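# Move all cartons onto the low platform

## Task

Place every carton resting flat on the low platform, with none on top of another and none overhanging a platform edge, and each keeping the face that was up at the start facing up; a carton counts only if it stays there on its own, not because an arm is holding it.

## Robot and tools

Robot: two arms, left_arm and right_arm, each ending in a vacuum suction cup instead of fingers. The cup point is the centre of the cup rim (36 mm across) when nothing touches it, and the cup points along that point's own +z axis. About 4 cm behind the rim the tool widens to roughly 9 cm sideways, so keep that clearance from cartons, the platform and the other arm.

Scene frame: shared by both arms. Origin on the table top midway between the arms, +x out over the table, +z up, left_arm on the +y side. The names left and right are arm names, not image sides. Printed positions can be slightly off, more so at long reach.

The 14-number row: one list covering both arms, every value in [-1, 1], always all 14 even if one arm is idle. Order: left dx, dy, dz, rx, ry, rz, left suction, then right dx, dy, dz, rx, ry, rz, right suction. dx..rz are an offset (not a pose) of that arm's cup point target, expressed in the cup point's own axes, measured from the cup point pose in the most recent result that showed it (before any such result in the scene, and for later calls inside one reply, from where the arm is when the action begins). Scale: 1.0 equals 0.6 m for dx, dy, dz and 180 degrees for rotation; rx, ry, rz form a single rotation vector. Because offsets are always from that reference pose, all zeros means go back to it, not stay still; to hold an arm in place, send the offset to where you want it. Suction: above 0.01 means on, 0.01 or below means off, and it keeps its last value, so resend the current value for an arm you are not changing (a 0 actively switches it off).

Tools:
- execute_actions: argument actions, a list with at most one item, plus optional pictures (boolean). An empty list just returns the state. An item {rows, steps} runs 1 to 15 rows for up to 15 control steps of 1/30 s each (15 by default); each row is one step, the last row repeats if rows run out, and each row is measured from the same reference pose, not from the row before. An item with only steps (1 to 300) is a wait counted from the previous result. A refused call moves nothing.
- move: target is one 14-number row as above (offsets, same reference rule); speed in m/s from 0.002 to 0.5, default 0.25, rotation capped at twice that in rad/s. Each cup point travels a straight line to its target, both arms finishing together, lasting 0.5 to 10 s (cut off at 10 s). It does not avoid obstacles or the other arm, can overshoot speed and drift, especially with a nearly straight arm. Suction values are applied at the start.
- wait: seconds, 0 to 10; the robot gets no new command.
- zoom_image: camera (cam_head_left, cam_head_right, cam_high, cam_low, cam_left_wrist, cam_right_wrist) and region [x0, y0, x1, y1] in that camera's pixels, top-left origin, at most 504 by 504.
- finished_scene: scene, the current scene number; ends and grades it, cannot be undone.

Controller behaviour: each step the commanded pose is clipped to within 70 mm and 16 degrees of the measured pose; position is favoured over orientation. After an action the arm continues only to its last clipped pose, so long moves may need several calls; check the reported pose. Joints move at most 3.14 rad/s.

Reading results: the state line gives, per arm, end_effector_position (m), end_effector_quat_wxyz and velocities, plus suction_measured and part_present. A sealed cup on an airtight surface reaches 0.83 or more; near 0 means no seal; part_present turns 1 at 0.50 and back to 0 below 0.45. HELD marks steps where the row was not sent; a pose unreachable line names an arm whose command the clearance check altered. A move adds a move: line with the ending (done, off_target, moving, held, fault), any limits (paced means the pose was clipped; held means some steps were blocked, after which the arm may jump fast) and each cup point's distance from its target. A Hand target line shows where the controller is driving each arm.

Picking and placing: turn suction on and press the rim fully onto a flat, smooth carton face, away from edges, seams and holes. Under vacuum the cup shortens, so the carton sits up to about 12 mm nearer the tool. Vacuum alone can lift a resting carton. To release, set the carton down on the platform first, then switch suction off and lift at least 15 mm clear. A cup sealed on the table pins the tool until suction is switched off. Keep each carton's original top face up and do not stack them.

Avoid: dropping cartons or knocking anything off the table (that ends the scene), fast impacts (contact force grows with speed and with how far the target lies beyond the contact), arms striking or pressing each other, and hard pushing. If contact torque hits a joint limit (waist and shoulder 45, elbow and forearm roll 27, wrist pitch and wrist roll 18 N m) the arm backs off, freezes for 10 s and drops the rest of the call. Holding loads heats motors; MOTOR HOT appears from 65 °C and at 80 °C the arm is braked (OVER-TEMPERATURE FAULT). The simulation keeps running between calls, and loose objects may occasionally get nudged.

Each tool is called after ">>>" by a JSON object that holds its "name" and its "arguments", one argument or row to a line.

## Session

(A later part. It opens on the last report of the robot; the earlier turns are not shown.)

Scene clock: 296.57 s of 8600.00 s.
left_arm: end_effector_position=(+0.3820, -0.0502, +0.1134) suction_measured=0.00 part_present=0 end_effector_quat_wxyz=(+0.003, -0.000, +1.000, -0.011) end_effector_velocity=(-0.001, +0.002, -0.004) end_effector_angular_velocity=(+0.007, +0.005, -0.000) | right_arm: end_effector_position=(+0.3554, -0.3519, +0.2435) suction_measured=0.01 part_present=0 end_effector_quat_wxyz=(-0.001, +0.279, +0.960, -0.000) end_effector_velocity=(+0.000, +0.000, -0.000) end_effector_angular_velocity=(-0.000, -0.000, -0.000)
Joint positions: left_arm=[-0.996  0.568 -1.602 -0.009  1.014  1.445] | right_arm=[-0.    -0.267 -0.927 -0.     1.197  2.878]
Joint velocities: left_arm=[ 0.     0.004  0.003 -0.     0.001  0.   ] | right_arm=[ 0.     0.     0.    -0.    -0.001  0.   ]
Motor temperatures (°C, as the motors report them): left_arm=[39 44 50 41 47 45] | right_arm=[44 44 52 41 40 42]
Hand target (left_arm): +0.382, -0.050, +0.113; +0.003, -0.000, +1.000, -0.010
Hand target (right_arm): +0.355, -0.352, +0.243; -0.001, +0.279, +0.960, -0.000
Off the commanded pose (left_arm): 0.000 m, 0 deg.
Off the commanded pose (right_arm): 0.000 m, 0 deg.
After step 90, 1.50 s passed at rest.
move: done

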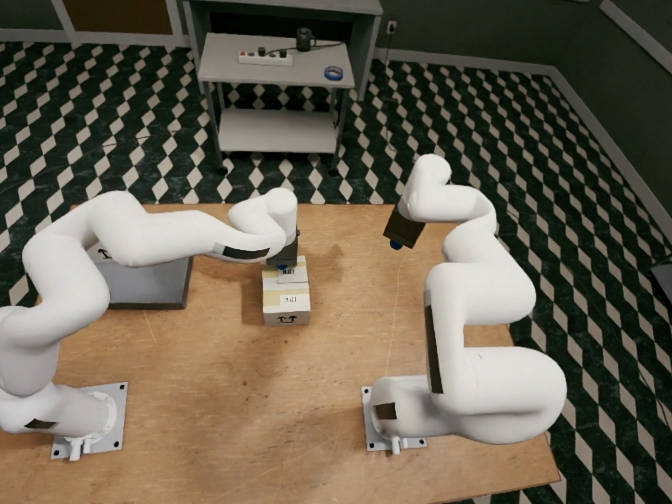

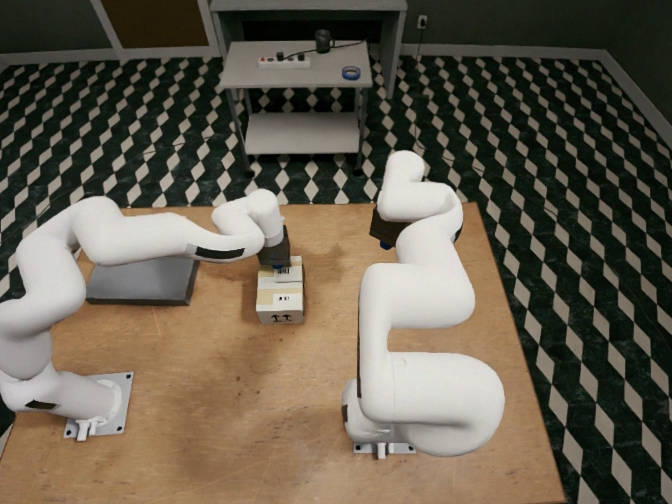

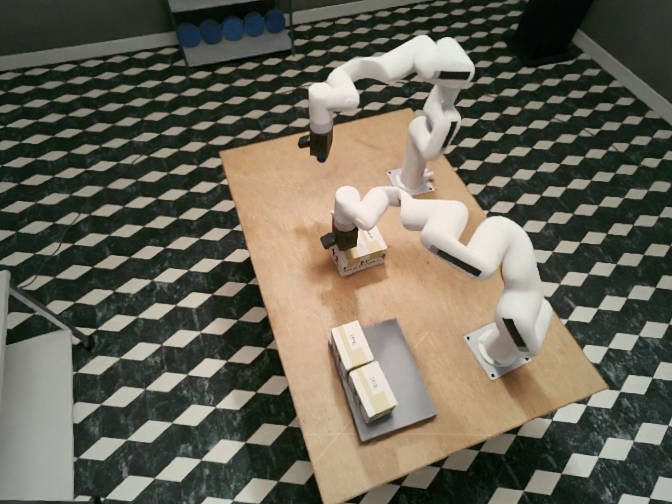

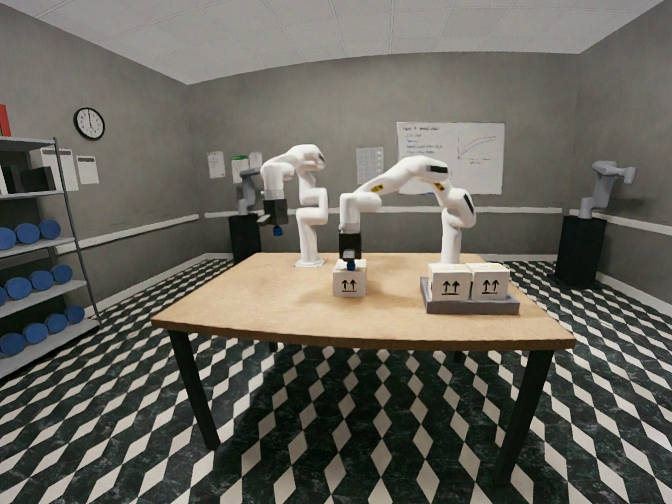

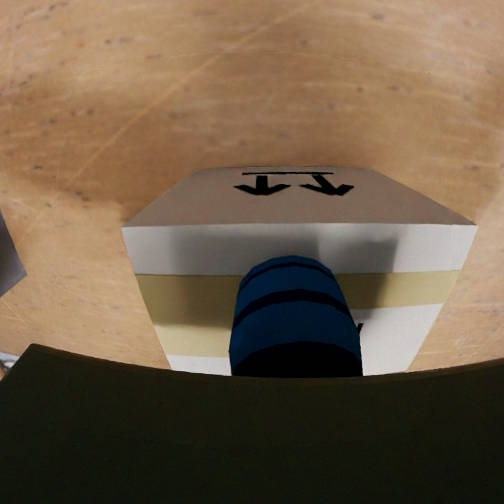

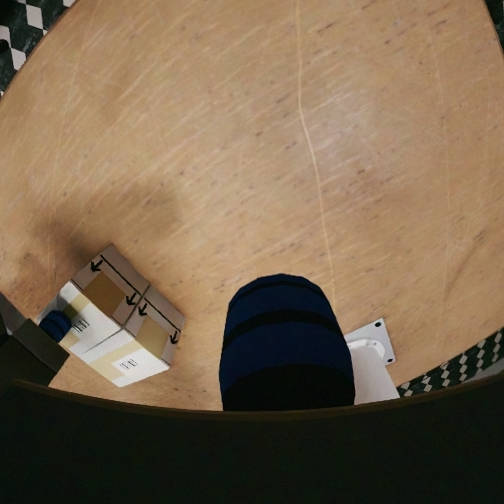

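>>> {"name": "move", "arguments": {
  "target": [0.01,-0.003,0.028,0,0,0,1,0,0,0,0,0,0,0],
  "speed": 0.03
}}

>>> {"name": "move", "arguments": {
  "target": [0,0,-0.2,0,0,0,1,0,0,0,0,0,0,0]
}}

>>> {"name": "move", "arguments": {
  "target": [-0.05,0.82,0,0,0,0,1,0,0,0,0,0,0,0]
}}

>>> {"name": "move", "arguments": {
  "target": [0,0,0.085,0,0,0,1,0,0,0,0,0,0,0],
  "speed": 0.1
}}

Scene clock: 302.80 s of 8600.00 s.
left_arm: end_effector_position=(+0.3763, -0.0525, +0.0971) suction_measured=0.90 part_present=1 end_effector_quat_wxyz=(+0.003, -0.000, +1.000, -0.011) end_effector_velocity=(-0.001, -0.001, +0.001) end_effector_angular_velocity=(-0.002, -0.001, -0.001) | right_arm: end_effector_position=(+0.3554, -0.3519, +0.2435) suction_measured=0.01 part_present=0 end_effector_quat_wxyz=(-0.001, +0.279, +0.960, -0.000) end_effector_velocity=(+0.000, +0.000, +0.000) end_effector_angular_velocity=(+0.000, -0.000, -0.001)
Joint positions: left_arm=[-1.006  0.581 -1.575 -0.01   0.972  1.435] | right_arm=[-0.    -0.267 -0.927 -0.     1.197  2.878]
Joint velocities: left_arm=[-0.002 -0.002  0.001 -0.    -0.001 -0.   ] | right_arm=[-0.    -0.    -0.     0.     0.     0.001]
Motor temperatures (°C, as the motors report them): left_arm=[39 44 50 41 47 45] | right_arm=[44 44 52 41 40 42]
Hand target (left_arm): +0.376, -0.052, +0.097; +0.003, -0.000, +1.000, -0.011
Hand target (right_arm): +0.355, -0.352, +0.243; -0.001, +0.279, +0.960, -0.000
Off the commanded pose (left_arm): 0.001 m, 0 deg.
Off the commanded pose (right_arm): 0.000 m, 0 deg.
After step 90, 2.40 s passed at rest.
move: done

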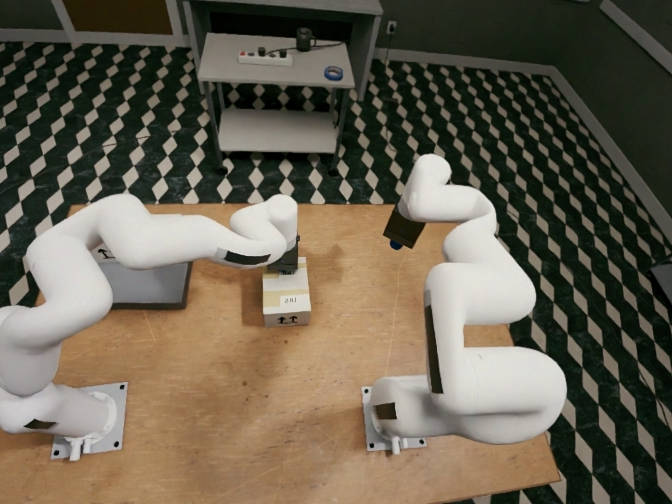

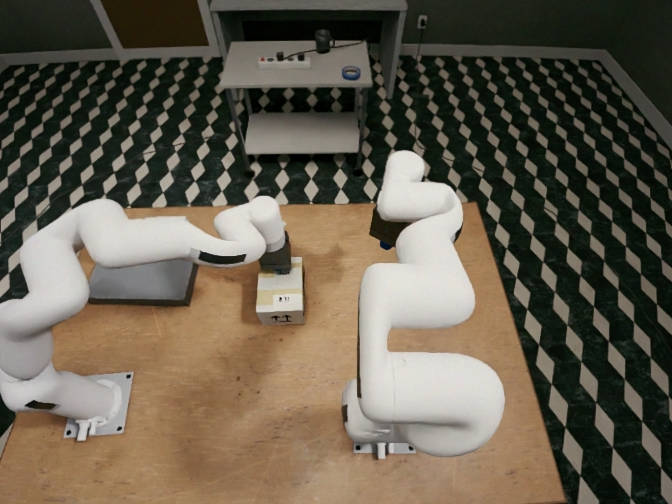

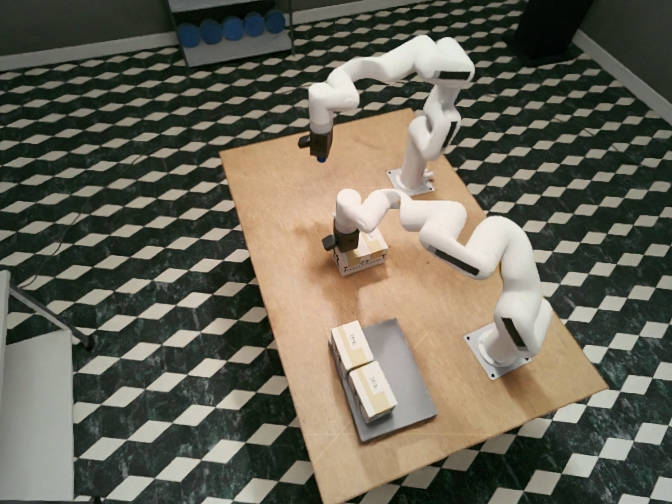

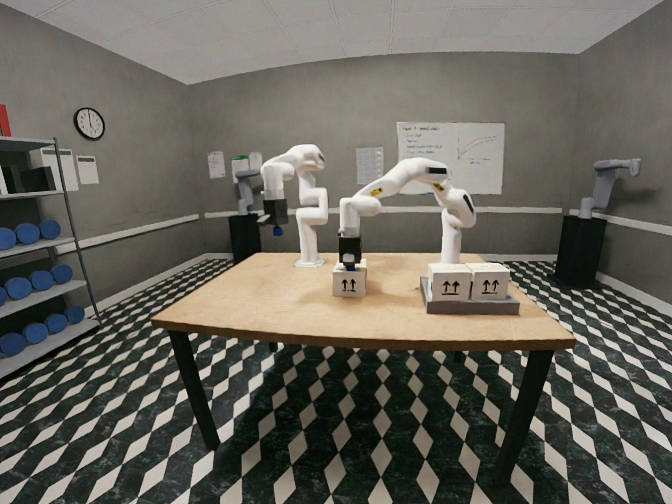

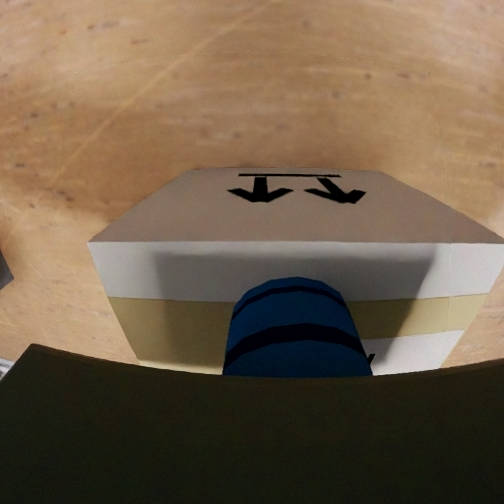

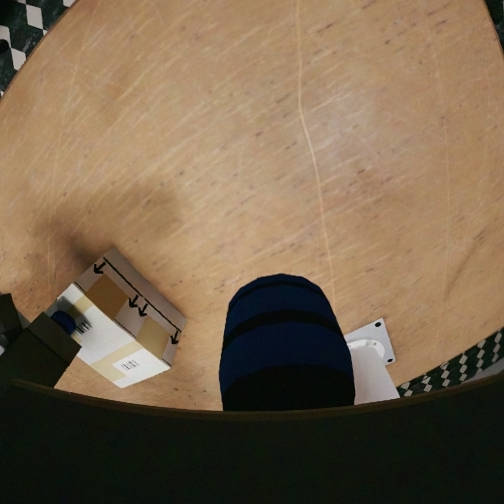

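Scene clock: 304.00 s of 8600.00 s.
left_arm: end_effector_position=(+0.3762, -0.0498, +0.2170) suction_measured=0.90 part_present=1 end_effector_quat_wxyz=(+0.003, -0.001, +1.000, -0.011) end_effector_velocity=(+0.000, +0.000, -0.001) end_effector_angular_velocity=(+0.001, +0.001, +0.000) | right_arm: end_effector_position=(+0.3554, -0.3519, +0.2435) suction_measured=0.01 part_present=0 end_effector_quat_wxyz=(-0.001, +0.279, +0.960, -0.000) end_effector_velocity=(+0.000, -0.000, +0.000) end_effector_angular_velocity=(-0.000, -0.001, -0.000)
Joint positions: left_arm=[-1.003  0.474 -1.759 -0.008  1.263  1.434] | right_arm=[-0.    -0.267 -0.927 -0.     1.197  2.878]
Joint velocities: left_arm=[ 0.001  0.001  0.001  0.    -0.001  0.   ] | right_arm=[-0. -0. -0. -0. -0.  0.]
Motor temperatures (°C, as the motors report them): left_arm=[39 44 50 41 47 45] | right_arm=[44 44 52 41 40 42]
Hand target (left_arm): +0.376, -0.050, +0.217; +0.004, -0.001, +1.000, -0.011
Hand target (right_arm): +0.355, -0.352, +0.243; -0.001, +0.279, +0.960, -0.000
Off the commanded pose (left_arm): 0.001 m, 0 deg.
Off the commanded pose (right_arm): 0.000 m, 0 deg.
move: done

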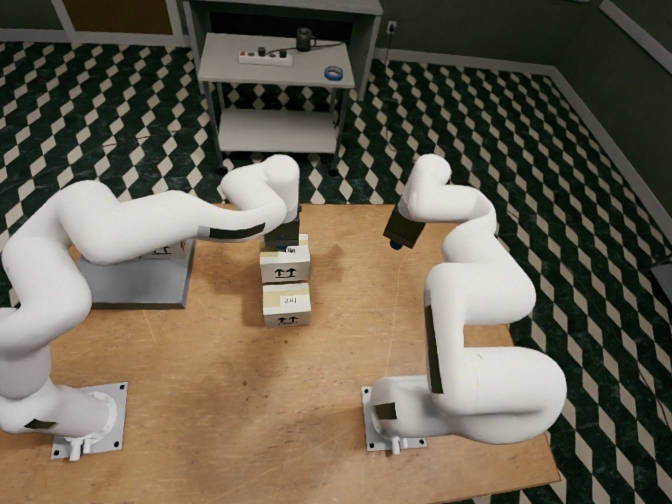

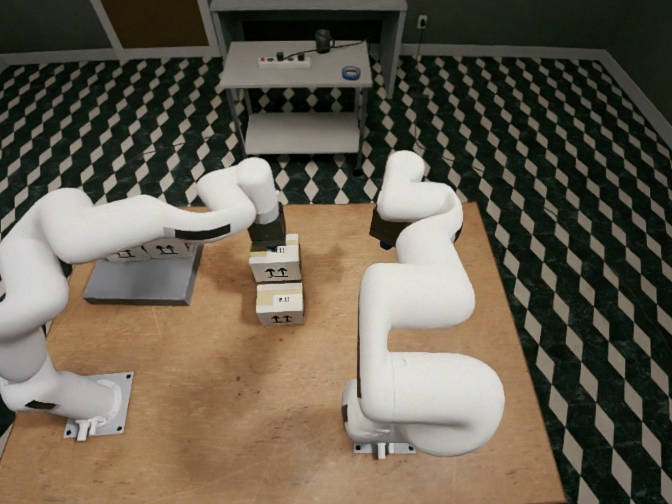

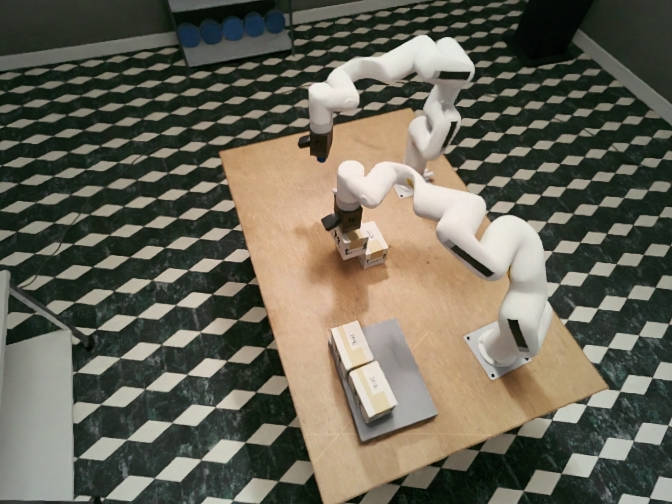

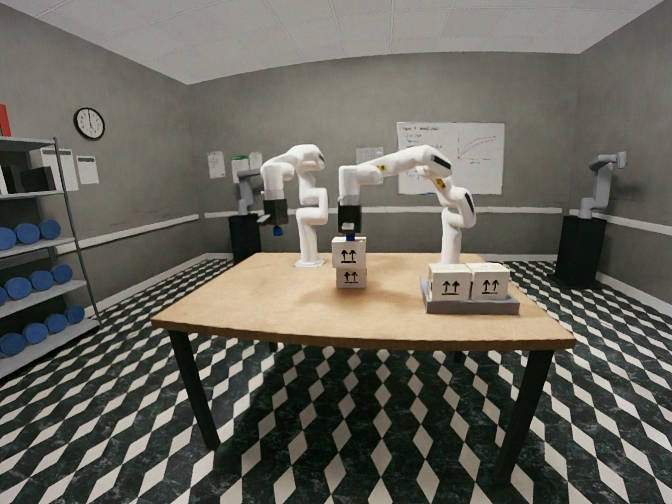

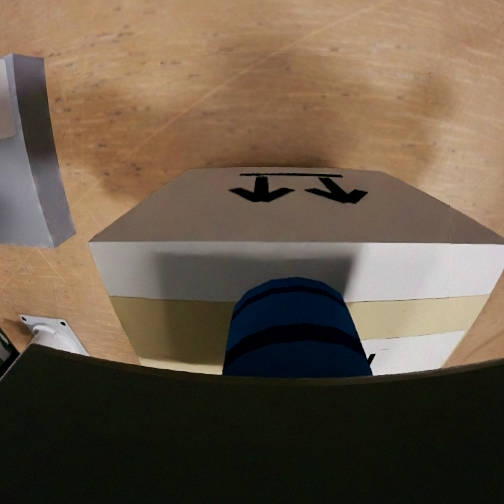

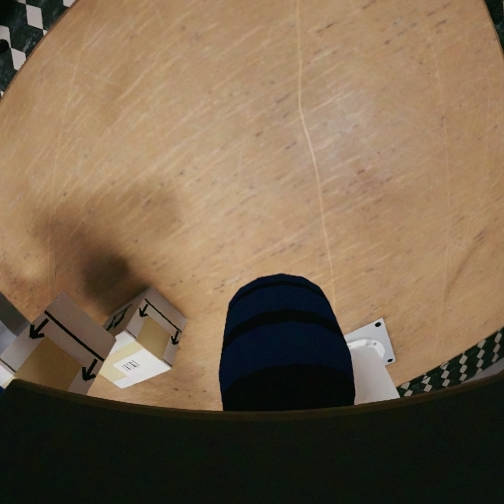

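Scene clock: 306.43 s of 8600.00 s.
left_arm: end_effector_position=(+0.4064, +0.4434, +0.2080) suction_measured=0.90 part_present=1 end_effector_quat_wxyz=(+0.004, -0.000, +1.000, -0.007) end_effector_velocity=(-0.000, +0.002, -0.000) end_effector_angular_velocity=(-0.000, +0.002, -0.000) | right_arm: end_effector_position=(+0.3554, -0.3519, +0.2435) suction_measured=0.01 part_present=0 end_effector_quat_wxyz=(-0.001, +0.279, +0.960, -0.000) end_effector_velocity=(-0.000, -0.000, -0.000) end_effector_angular_velocity=(+0.000, +0.000, -0.000)
Joint positions: left_arm=[-0.057 -0.257 -0.831 -0.016  1.081  2.386] | right_arm=[-0.    -0.267 -0.927 -0.     1.197  2.878]
Joint velocities: left_arm=[ 0.004  0.001 -0.    -0.     0.001  0.005] | right_arm=[-0.  0.  0.  0. -0. -0.]
Motor temperatures (°C, as the motors report them): left_arm=[39 44 50 41 47 45] | right_arm=[44 44 52 41 40 42]
Hand target (left_arm): +0.406, +0.444, +0.208; +0.004, -0.000, +1.000, -0.007
Hand target (right_arm): +0.355, -0.352, +0.243; -0.001, +0.279, +0.960, -0.000
Off the commanded pose (left_arm): 0.002 m, 0 deg.
Off the commanded pose (right_arm): 0.000 m, 0 deg.
move: done

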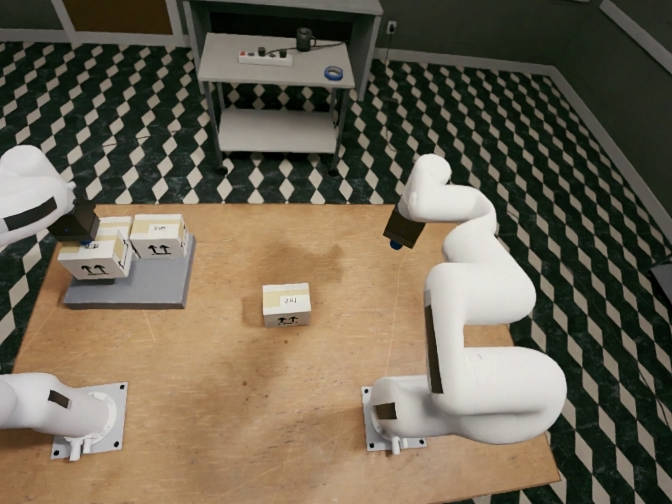

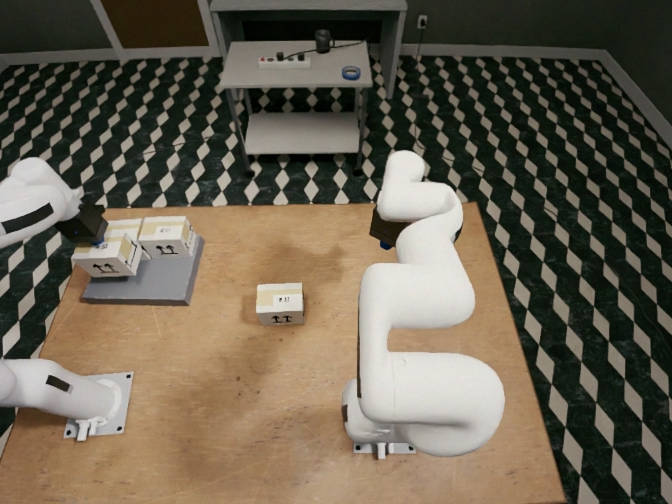

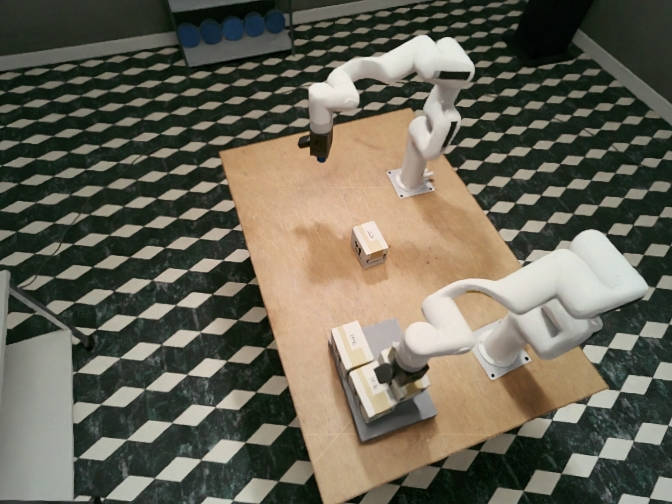

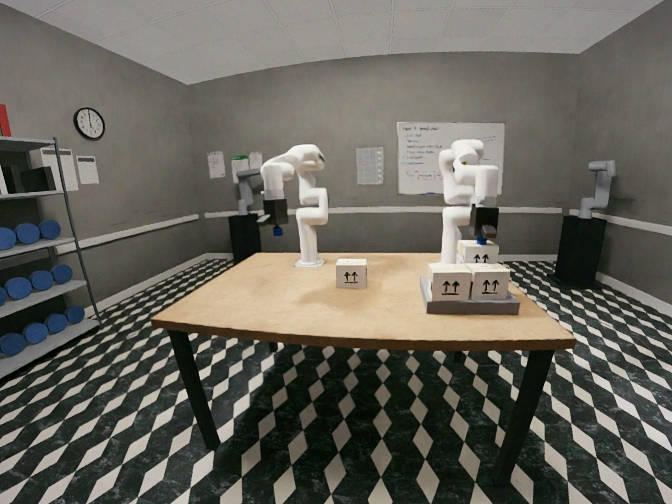

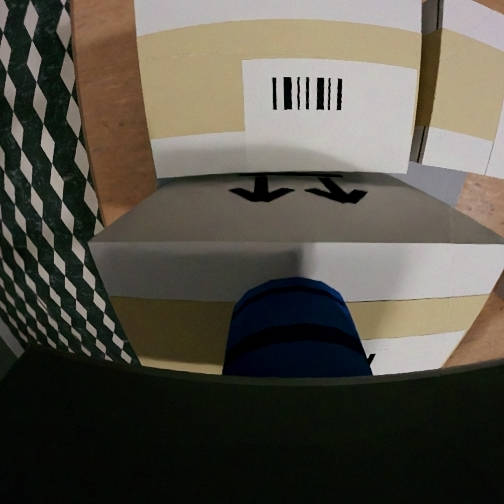

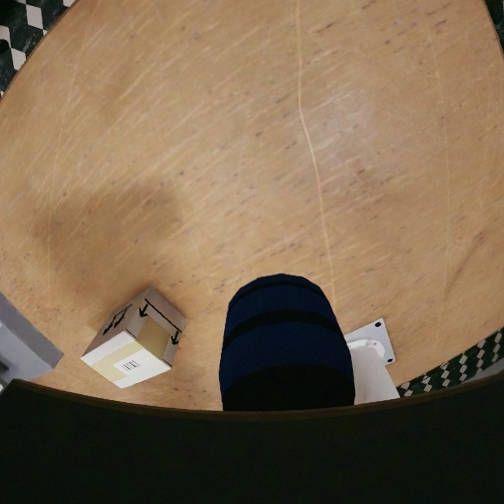

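Scene clock: 307.33 s of 8600.00 s.
left_arm: end_effector_position=(+0.4070, +0.4424, +0.1575) suction_measured=0.90 part_present=1 end_effector_quat_wxyz=(+0.004, +0.000, +1.000, -0.007) end_effector_velocity=(-0.003, +0.000, -0.004) end_effector_angular_velocity=(-0.000, +0.010, +0.000) | right_arm: end_effector_position=(+0.3554, -0.3519, +0.2435) suction_measured=0.01 part_present=0 end_effector_quat_wxyz=(-0.001, +0.279, +0.960, -0.000) end_effector_velocity=(-0.000, -0.000, +0.000) end_effector_angular_velocity=(+0.000, -0.000, +0.001)
Joint positions: left_arm=[-0.06  -0.194 -0.739 -0.018  0.925  2.387] | right_arm=[-0.    -0.267 -0.927 -0.     1.197  2.878]
Joint velocities: left_arm=[ 0.001  0.004  0.006 -0.    -0.     0.   ] | right_arm=[-0.    -0.001  0.     0.     0.    -0.001]
Motor temperatures (°C, as the motors report them): left_arm=[39 44 51 41 47 45] | right_arm=[44 44 52 41 40 42]
Hand target (left_arm): +0.407, +0.442, +0.157; +0.004, +0.000, +1.000, -0.007
Hand target (right_arm): +0.355, -0.352, +0.243; -0.001, +0.279, +0.960, -0.000
Off the commanded pose (left_arm): 0.001 m, 0 deg.
Off the commanded pose (right_arm): 0.000 m, 0 deg.
move: done

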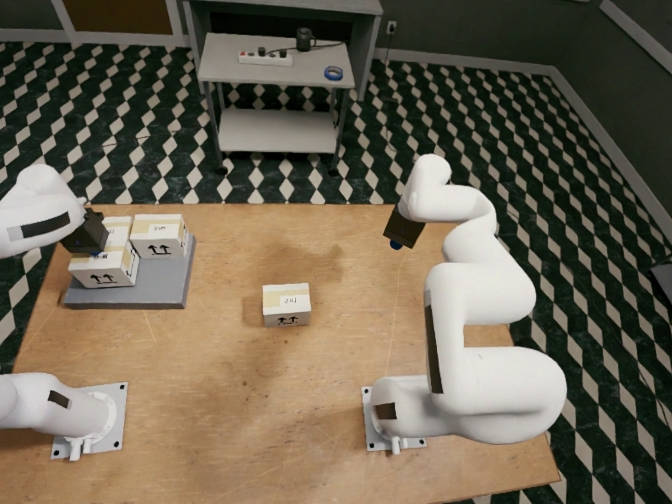

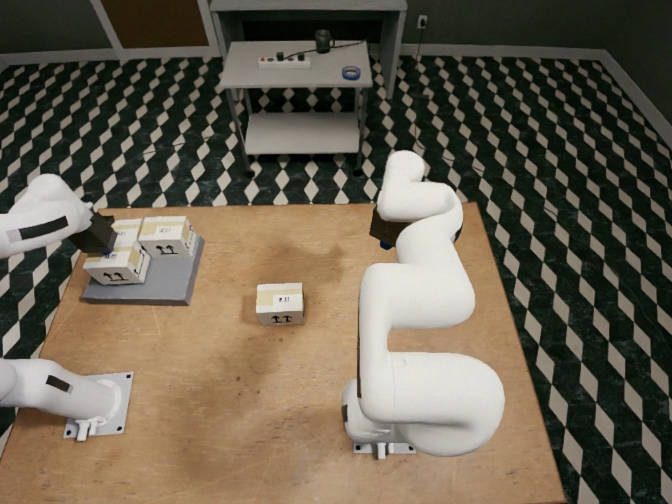

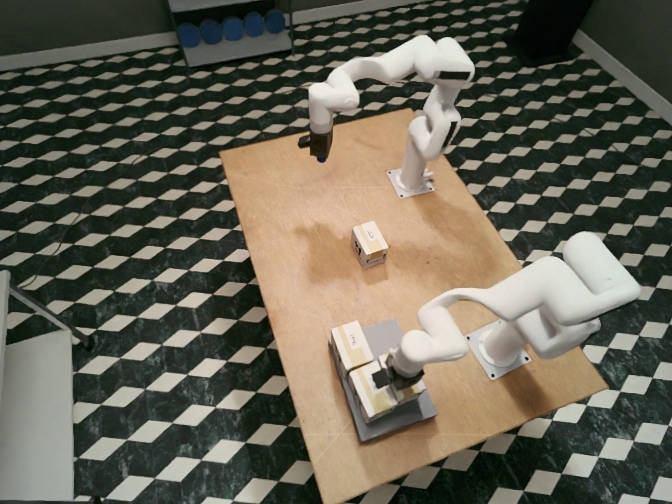

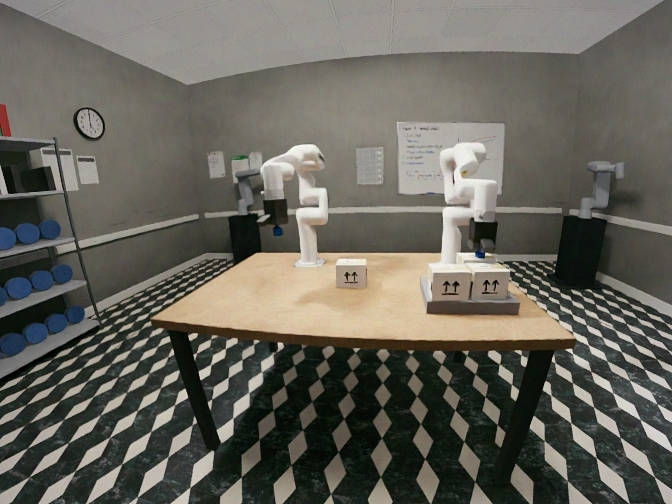

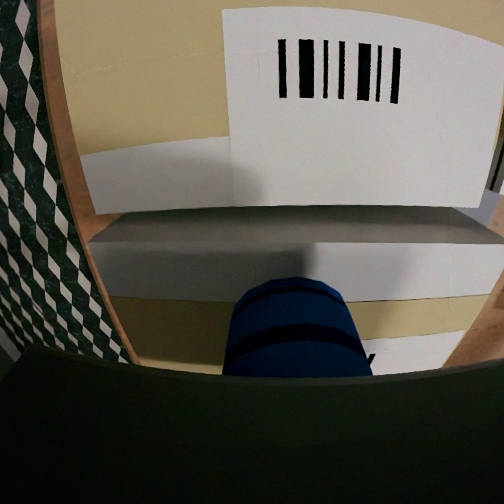

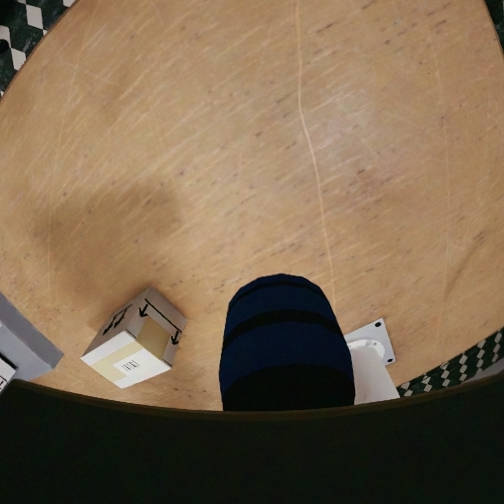

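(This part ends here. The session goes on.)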